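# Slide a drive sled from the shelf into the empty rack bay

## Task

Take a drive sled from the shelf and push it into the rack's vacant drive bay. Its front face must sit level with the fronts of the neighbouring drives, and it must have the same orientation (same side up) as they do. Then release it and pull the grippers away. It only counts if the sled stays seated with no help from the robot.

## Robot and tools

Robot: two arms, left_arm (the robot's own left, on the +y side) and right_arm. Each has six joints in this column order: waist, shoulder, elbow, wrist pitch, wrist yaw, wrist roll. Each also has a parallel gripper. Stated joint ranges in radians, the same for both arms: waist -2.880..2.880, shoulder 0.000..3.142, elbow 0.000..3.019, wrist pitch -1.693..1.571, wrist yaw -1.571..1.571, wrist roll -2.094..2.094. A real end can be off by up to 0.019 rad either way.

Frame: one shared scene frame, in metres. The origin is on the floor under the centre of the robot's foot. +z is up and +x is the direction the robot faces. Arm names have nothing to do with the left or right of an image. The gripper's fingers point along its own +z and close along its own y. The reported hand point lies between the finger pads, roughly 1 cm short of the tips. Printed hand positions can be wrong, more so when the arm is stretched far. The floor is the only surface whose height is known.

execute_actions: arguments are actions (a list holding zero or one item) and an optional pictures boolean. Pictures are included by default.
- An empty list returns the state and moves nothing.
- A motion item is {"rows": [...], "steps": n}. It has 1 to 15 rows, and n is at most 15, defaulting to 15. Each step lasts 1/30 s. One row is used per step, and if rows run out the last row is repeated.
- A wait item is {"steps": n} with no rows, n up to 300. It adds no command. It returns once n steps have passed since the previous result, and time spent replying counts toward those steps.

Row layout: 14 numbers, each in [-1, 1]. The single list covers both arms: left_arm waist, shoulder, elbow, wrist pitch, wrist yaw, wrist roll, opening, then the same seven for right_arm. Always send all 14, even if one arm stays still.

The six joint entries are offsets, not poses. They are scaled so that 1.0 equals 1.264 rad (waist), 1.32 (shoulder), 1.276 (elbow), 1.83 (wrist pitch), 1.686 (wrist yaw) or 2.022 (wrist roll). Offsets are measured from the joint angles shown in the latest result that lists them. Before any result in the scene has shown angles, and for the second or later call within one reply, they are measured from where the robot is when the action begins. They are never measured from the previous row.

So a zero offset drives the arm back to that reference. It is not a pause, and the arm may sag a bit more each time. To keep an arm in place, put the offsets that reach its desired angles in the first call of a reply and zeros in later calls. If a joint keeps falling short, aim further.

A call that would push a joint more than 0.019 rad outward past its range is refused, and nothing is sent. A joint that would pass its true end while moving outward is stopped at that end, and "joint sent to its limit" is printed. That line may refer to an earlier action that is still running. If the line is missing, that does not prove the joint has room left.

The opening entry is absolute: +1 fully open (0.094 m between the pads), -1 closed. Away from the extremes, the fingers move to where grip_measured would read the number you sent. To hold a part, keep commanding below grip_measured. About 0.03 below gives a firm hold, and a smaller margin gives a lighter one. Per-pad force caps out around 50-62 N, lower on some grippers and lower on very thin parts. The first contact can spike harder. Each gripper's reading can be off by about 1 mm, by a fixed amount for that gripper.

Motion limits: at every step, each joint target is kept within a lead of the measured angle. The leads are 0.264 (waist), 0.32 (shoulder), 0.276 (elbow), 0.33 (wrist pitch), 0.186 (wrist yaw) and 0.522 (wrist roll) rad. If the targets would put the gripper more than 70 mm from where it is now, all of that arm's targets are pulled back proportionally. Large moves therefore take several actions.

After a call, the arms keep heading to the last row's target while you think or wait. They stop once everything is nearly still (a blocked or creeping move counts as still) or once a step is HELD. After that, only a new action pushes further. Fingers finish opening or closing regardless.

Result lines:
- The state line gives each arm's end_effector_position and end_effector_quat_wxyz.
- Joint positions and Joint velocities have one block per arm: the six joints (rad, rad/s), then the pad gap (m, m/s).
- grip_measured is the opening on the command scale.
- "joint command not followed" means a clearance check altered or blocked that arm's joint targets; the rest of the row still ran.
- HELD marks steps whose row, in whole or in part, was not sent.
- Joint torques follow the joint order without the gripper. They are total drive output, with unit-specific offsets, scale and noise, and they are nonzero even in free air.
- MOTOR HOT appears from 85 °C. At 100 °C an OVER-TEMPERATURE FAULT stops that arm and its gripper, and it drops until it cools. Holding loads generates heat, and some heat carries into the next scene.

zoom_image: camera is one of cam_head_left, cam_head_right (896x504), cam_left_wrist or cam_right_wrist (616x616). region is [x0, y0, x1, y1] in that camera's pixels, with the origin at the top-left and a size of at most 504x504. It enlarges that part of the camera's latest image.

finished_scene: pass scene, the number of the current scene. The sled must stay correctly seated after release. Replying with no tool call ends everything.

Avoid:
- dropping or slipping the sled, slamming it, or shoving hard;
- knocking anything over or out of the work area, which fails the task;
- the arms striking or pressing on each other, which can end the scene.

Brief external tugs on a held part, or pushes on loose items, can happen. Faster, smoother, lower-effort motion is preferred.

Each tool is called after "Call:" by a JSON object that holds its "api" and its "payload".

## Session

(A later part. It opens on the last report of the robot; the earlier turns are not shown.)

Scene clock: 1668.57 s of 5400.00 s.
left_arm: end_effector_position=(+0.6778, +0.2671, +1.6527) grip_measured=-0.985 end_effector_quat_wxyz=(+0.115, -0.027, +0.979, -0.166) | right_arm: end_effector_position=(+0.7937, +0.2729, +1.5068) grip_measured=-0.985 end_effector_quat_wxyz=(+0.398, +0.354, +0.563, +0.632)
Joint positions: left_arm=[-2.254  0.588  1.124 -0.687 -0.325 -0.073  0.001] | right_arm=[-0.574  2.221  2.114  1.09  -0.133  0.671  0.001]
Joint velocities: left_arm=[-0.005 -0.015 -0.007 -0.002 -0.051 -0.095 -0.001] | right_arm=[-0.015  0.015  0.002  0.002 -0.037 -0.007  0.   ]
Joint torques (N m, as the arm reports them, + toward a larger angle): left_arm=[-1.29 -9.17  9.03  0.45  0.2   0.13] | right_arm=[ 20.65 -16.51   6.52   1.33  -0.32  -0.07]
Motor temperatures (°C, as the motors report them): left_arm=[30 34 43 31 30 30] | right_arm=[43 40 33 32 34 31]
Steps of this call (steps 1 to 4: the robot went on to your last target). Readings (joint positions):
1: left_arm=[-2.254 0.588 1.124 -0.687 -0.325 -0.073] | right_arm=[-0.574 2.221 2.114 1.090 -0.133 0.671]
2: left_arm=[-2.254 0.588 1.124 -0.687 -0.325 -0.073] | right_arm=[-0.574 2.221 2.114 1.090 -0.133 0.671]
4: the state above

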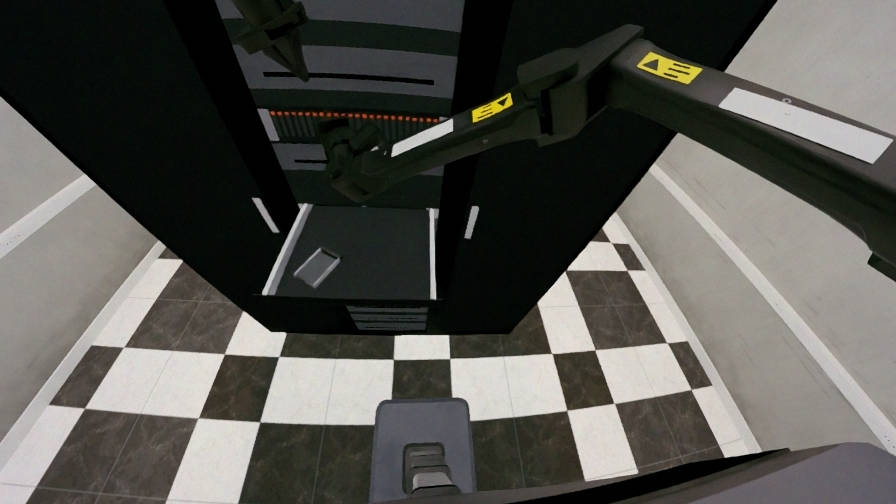

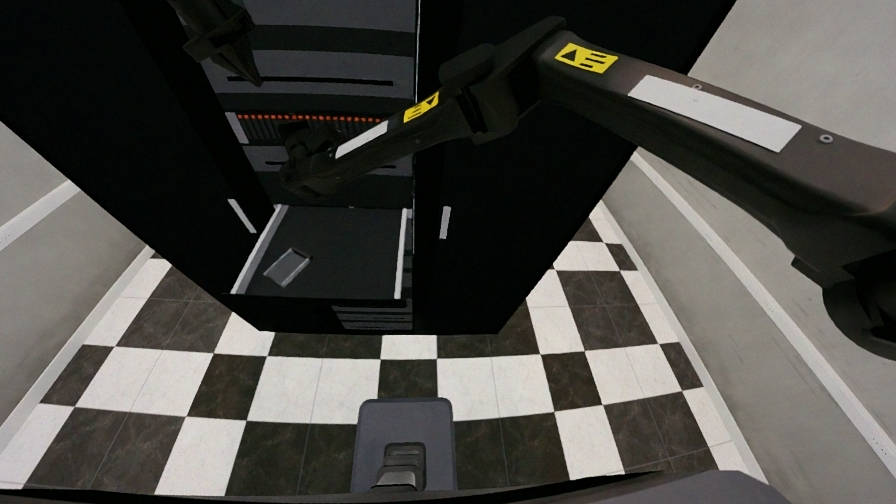

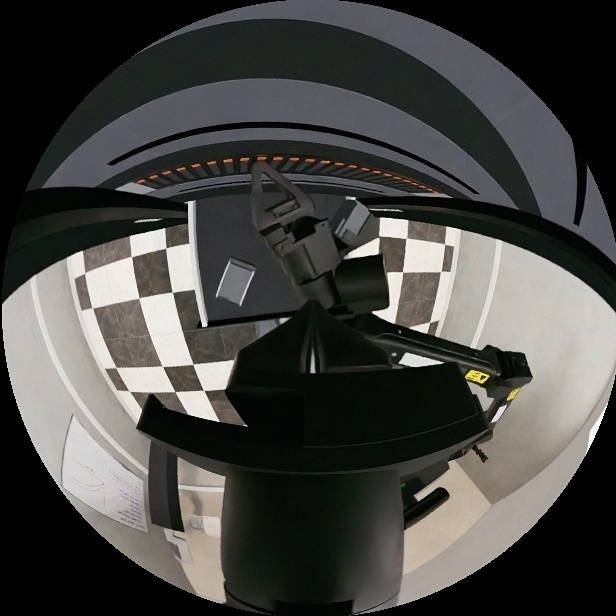

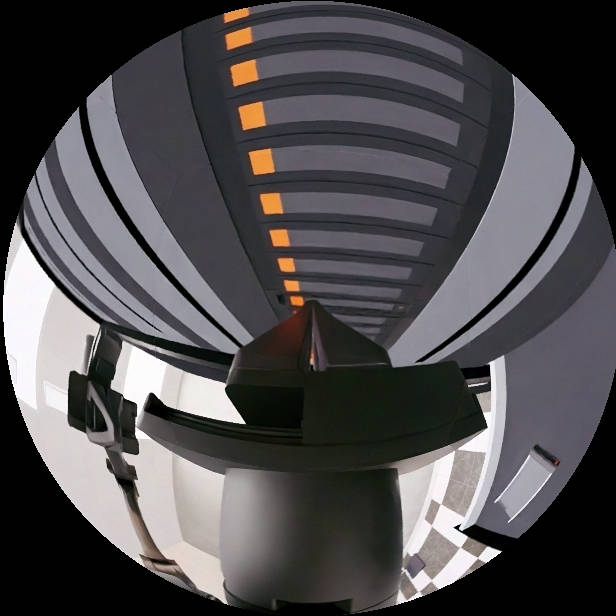

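Call:
{"api": "execute_actions", "payload": {"actions": [{"rows": [[0,-0.004,0.014,0,0,0,-1, 0,-0.006,0.015,0.003,0,0,-1],[0,-0.008,0.012,0,0,0,-1, 0,-0.002,0.005,0.006,0,0,-1],[0,-0.013,0.010,0,0,0,-1, 0,0,-0.004,0.009,0,0,-1],[0,-0.0152,0.006,0,0,0,-1, 0,0,-0.0106,0.0120,0,0,-1],[0,-0.0190,0.0013,0,0,0,-1, 0,0,-0.0184,0.0148,0,0,-1],[0,-0.0241,-0.005,0,0,0,-1, 0,0,-0.0290,0.0181,0,0,-1],[0,-0.0303,-0.0128,0,0,0,-1, 0,0,-0.0418,0.0225,0,0,-1],[0,-0.0375,-0.0217,0,0,0,-1, 0,0,-0.0567,0.0279,0,0,-1],[0,-0.0456,-0.0318,0,0,0,-1, 0,0,-0.0734,0.0341,0,0,-1],[0,-0.0547,-0.0431,0,0,0,-1, 0,0,-0.0921,0.0412,0,0,-1],[0,-0.0642,-0.0549,0,0,0,-1, 0,0,-0.1116,0.0491,0,0,-1],[0,-0.0744,-0.0676,0,0,0,-1, 0,0,-0.1327,0.0573,0,0,-1],[0,-0.0848,-0.0805,0,0,0,-1, 0,0,-0.1542,0.0661,0,0,-1],[0,-0.0955,-0.0939,0,0,0,-1, 0,0,-0.1764,0.0751,0,0,-1],[0,-0.1065,-0.1075,0,0,0,-1, 0,0,-0.199,0.0845,0,0,-1]], "steps": 15}], "pictures": false}}

Call:
{"api": "execute_actions", "payload": {"actions": [{"rows": [[0,-0.050,-0.0372,0,0,0,-1, 0,0,-0.0824,0.0381,0,0,-1],[0,-0.0608,-0.0506,0,0,0,-1, 0,0,-0.1046,0.0476,0,0,-1],[0,-0.0712,-0.0636,0,0,0,-1, 0,0,-0.1261,0.0569,0,0,-1],[0,-0.0814,-0.0762,0,0,0,-1, 0,0,-0.1471,0.0660,0,0,-1],[0,-0.0908,-0.0880,0,0,0,-1, 0,0,-0.1666,0.0748,0,0,-1],[0,-0.0999,-0.0993,0,0,0,-1, 0,0,-0.1854,0.0830,0,0,-1],[0,-0.1080,-0.1094,0,0,0,-1, 0,0,-0.2021,0.0909,0,0,-1],[0,-0.1152,-0.1183,0,0,0,-1, 0,0,-0.2169,0.0979,0,0,-1],[0,-0.1214,-0.1261,0,0,0,-1, 0,0,-0.2298,0.1042,0,0,-1],[0,-0.1265,-0.1324,0,0,0,-1, 0,0,-0.2403,0.1096,0,0,-1],[0,-0.1303,-0.1371,0,0,0,-1, 0,0,-0.2481,0.1140,0,0,-1],[0,-0.1328,-0.1402,0,0,0,-1, 0,0,-0.2532,0.1173,0,0,-1],[0,-0.1335,-0.1411,0,0,0,-1, 0,0,-0.2548,0.1194,0,0,-1],[0,-0.1335,-0.1411,0,0,0,-1, 0,0,-0.2548,0.1201,0,0,-1]], "steps": 15}], "pictures": false}}

Call:
{"api": "execute_actions", "payload": {"actions": [{"steps": 8}]}}

Scene clock: 1737.47 s of 5400.00 s.
left_arm: end_effector_position=(+0.6455, +0.2827, +1.6667) grip_measured=-0.985 end_effector_quat_wxyz=(+0.122, -0.030, +0.978, -0.166) | right_arm: end_effector_position=(+0.7193, +0.2816, +1.4786) grip_measured=-0.985 end_effector_quat_wxyz=(+0.366, +0.346, +0.591, +0.631)
Joint positions: left_arm=[-2.254  0.476  1.029 -0.687 -0.325 -0.073  0.001] | right_arm=[-0.574  2.211  1.915  1.193 -0.133  0.671  0.001]
Joint velocities: left_arm=[ 0.005 -0.444 -0.481  0.002 -0.007  0.022 -0.   ] | right_arm=[-0.015 -0.005 -0.877  0.437 -0.051  0.007 -0.001]
Joint torques (N m, as the arm reports them, + toward a larger angle): left_arm=[-0.34 -7.87  6.25  0.42  0.21  0.12] | right_arm=[ 20.08 -13.03   2.14   2.12  -0.5   -0.09]
Motor temperatures (°C, as the motors report them): left_arm=[30 34 43 31 30 30] | right_arm=[44 41 34 32 34 31]
Steps of this call (steps 1 to 15: the robot went on to your last target; steps 16 to 90: nothing new was sent; then 65.40 s passed at rest; steps 91 to 105: all 15 steps of this action). Readings (joint positions):
91: left_arm=[-2.254 0.588 1.124 -0.687 -0.325 -0.073] | right_arm=[-0.574 2.221 2.114 1.090 -0.133 0.671]
92: left_arm=[-2.254 0.588 1.124 -0.687 -0.325 -0.073] | right_arm=[-0.574 2.221 2.114 1.090 -0.133 0.671]
94: left_arm=[-2.254 0.586 1.124 -0.687 -0.325 -0.073] | right_arm=[-0.574 2.221 2.110 1.090 -0.133 0.671]
98: left_arm=[-2.254 0.570 1.121 -0.687 -0.325 -0.073] | right_arm=[-0.574 2.217 2.078 1.106 -0.133 0.671]
105: the state above

Scene clock: 1737.97 s of 5400.00 s.
left_arm: end_effector_position=(+0.5825, +0.2985, +1.6742) grip_measured=-0.985 end_effector_quat_wxyz=(+0.124, -0.031, +0.978, -0.167) | right_arm: end_effector_position=(+0.5856, +0.2718, +1.4466) grip_measured=-0.985 end_effector_quat_wxyz=(+0.314, +0.333, +0.631, +0.626)
Joint positions: left_arm=[-2.254  0.302  0.859 -0.687 -0.325 -0.073  0.001] | right_arm=[-0.574  2.213  1.59   1.385 -0.133  0.671  0.001]
Joint velocities: left_arm=[ 0.005  0.005 -0.032  0.002  0.022 -0.007 -0.001] | right_arm=[-0.005  0.005 -0.022  0.081 -0.007 -0.007 -0.   ]
Joint torques (N m, as the arm reports them, + toward a larger angle): left_arm=[ 0.75 -5.97  6.87  0.48  0.2   0.13] | right_arm=[ 19.19 -11.59   0.98   2.11  -0.51  -0.08]
Motor temperatures (°C, as the motors report them): left_arm=[30 34 43 31 30 30] | right_arm=[44 41 34 32 34 31]
Steps of this call (steps 1 to 15: all 15 steps of this action). Readings (joint positions):
1: left_arm=[-2.254 0.460 1.013 -0.687 -0.325 -0.073] | right_arm=[-0.574 2.211 1.881 1.208 -0.133 0.671]
2: left_arm=[-2.254 0.443 0.996 -0.687 -0.325 -0.073] | right_arm=[-0.574 2.209 1.845 1.226 -0.133 0.671]
4: left_arm=[-2.254 0.406 0.966 -0.687 -0.325 -0.073] | right_arm=[-0.574 2.210 1.778 1.258 -0.133 0.671]
8: left_arm=[-2.254 0.341 0.912 -0.687 -0.325 -0.073] | right_arm=[-0.574 2.213 1.669 1.320 -0.133 0.671]
15: the state above

Scene clock: 1738.23 s of 5400.00 s.
left_arm: end_effector_position=(+0.5818, +0.2982, +1.6738) grip_measured=-0.985 end_effector_quat_wxyz=(+0.124, -0.031, +0.978, -0.166) | right_arm: end_effector_position=(+0.5864, +0.2708, +1.4476) grip_measured=-0.985 end_effector_quat_wxyz=(+0.316, +0.333, +0.630, +0.626)
Joint positions: left_arm=[-2.254  0.302  0.858 -0.687 -0.325 -0.073  0.001] | right_arm=[-0.574  2.213  1.59   1.391 -0.133  0.671  0.001]
Joint velocities: left_arm=[ 0.015 -0.015 -0.017 -0.002  0.007  0.051  0.001] | right_arm=[-0.005 -0.015  0.002  0.007 -0.051 -0.007 -0.   ]
Joint torques (N m, as the arm reports them, + toward a larger angle): left_arm=[ 0.72 -6.08  6.62  0.42  0.21  0.13] | right_arm=[ 19.07 -11.87   0.56   2.14  -0.53  -0.09]
Motor temperatures (°C, as the motors report them): left_arm=[30 34 43 31 30 30] | right_arm=[44 41 34 32 34 31]
Steps of this call (steps 1 to 8: the robot went on to your last target). Readings (joint positions):
1: left_arm=[-2.254 0.302 0.858 -0.687 -0.325 -0.073] | right_arm=[-0.574 2.213 1.590 1.387 -0.133 0.671]
2: left_arm=[-2.254 0.302 0.858 -0.687 -0.325 -0.073] | right_arm=[-0.574 2.213 1.590 1.389 -0.133 0.671]
4: left_arm=[-2.254 0.302 0.858 -0.687 -0.325 -0.073] | right_arm=[-0.574 2.213 1.590 1.391 -0.133 0.671]
8: the state above

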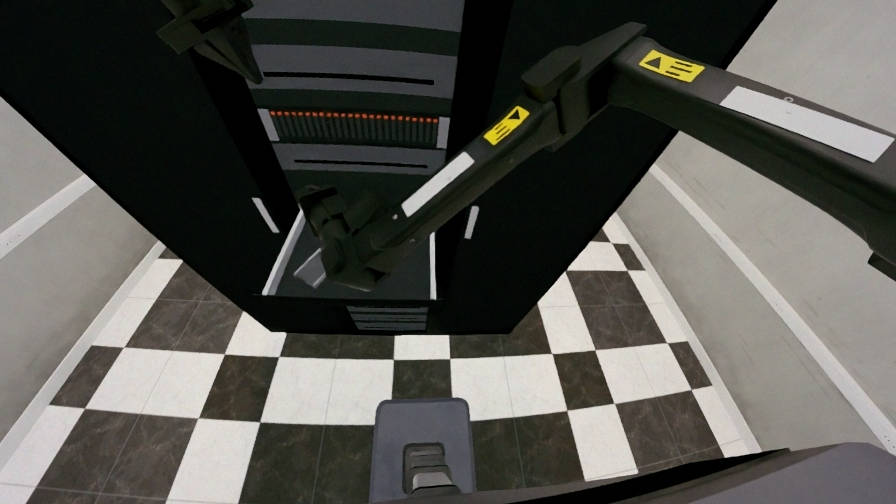

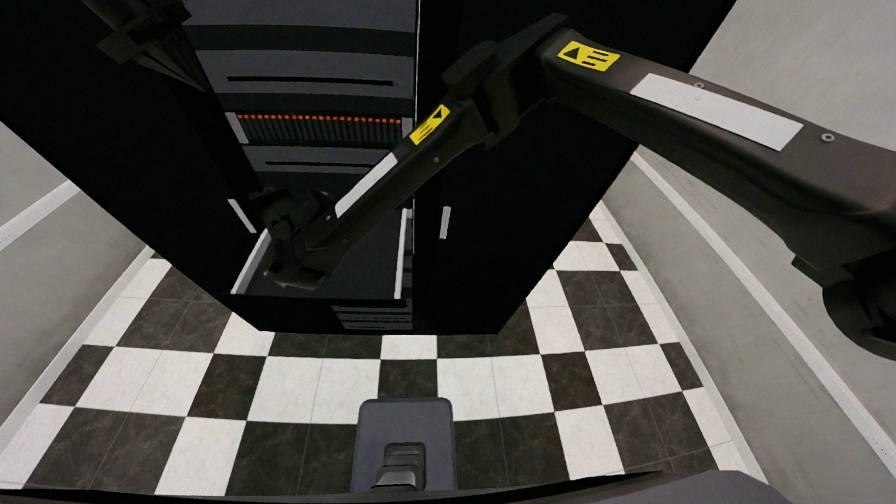

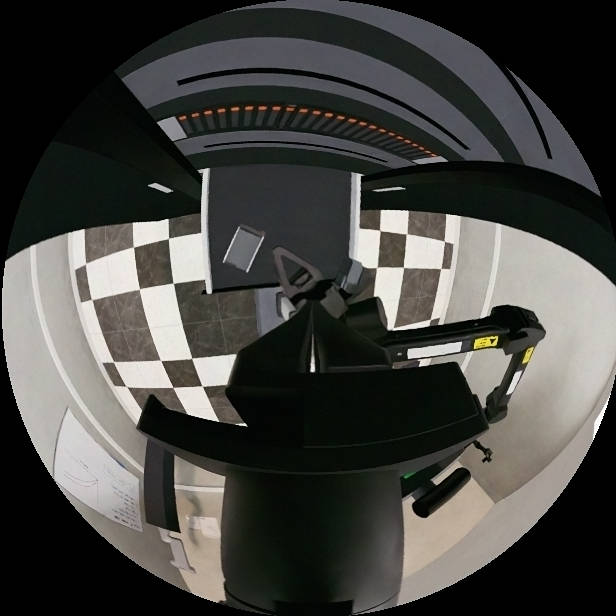

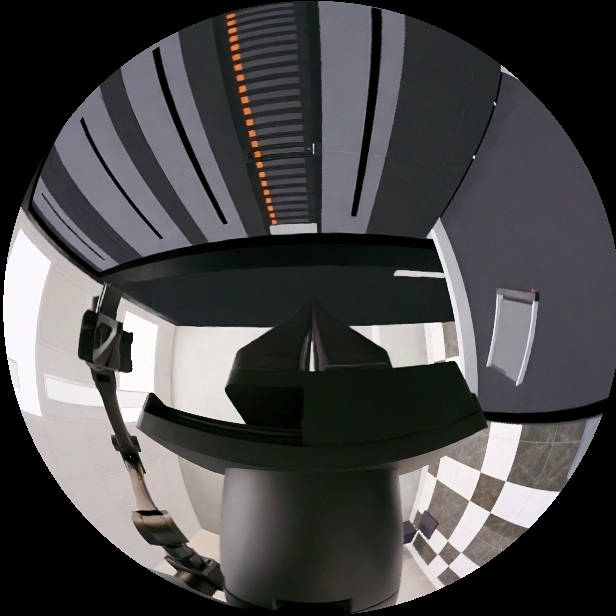

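Call:
{"api": "zoom_image", "payload": {"camera": "cam_left_wrist", "region": [255, 90, 325, 145]}}

Call:
{"api": "zoom_image", "payload": {"camera": "cam_right_wrist", "region": [240, 115, 325, 190]}}

Region (255, 90, 325, 145) of cam_left_wrist's 616x616 image, scaled by 7.200, with more detail than that image has; it fills the top 396 rows of this view, and the rest is white.

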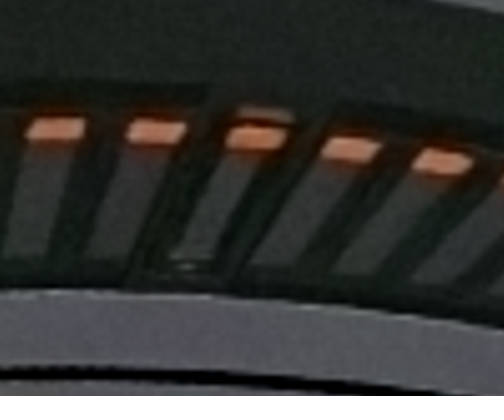

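Region (240, 115, 325, 190) of cam_right_wrist's 616x616 image, scaled by 5.929, with more detail than that image has; it fills the top 445 rows of this view, and the rest is white.

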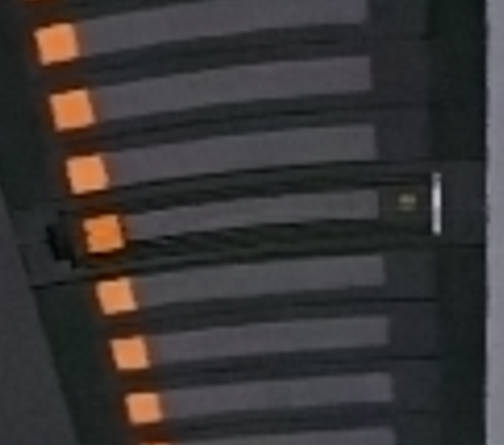

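The sled is flush and the right way up, and both arms are clear.

Call:
{"api": "finished_scene", "payload": {"scene": 2}}

The scene is finished: the task was done.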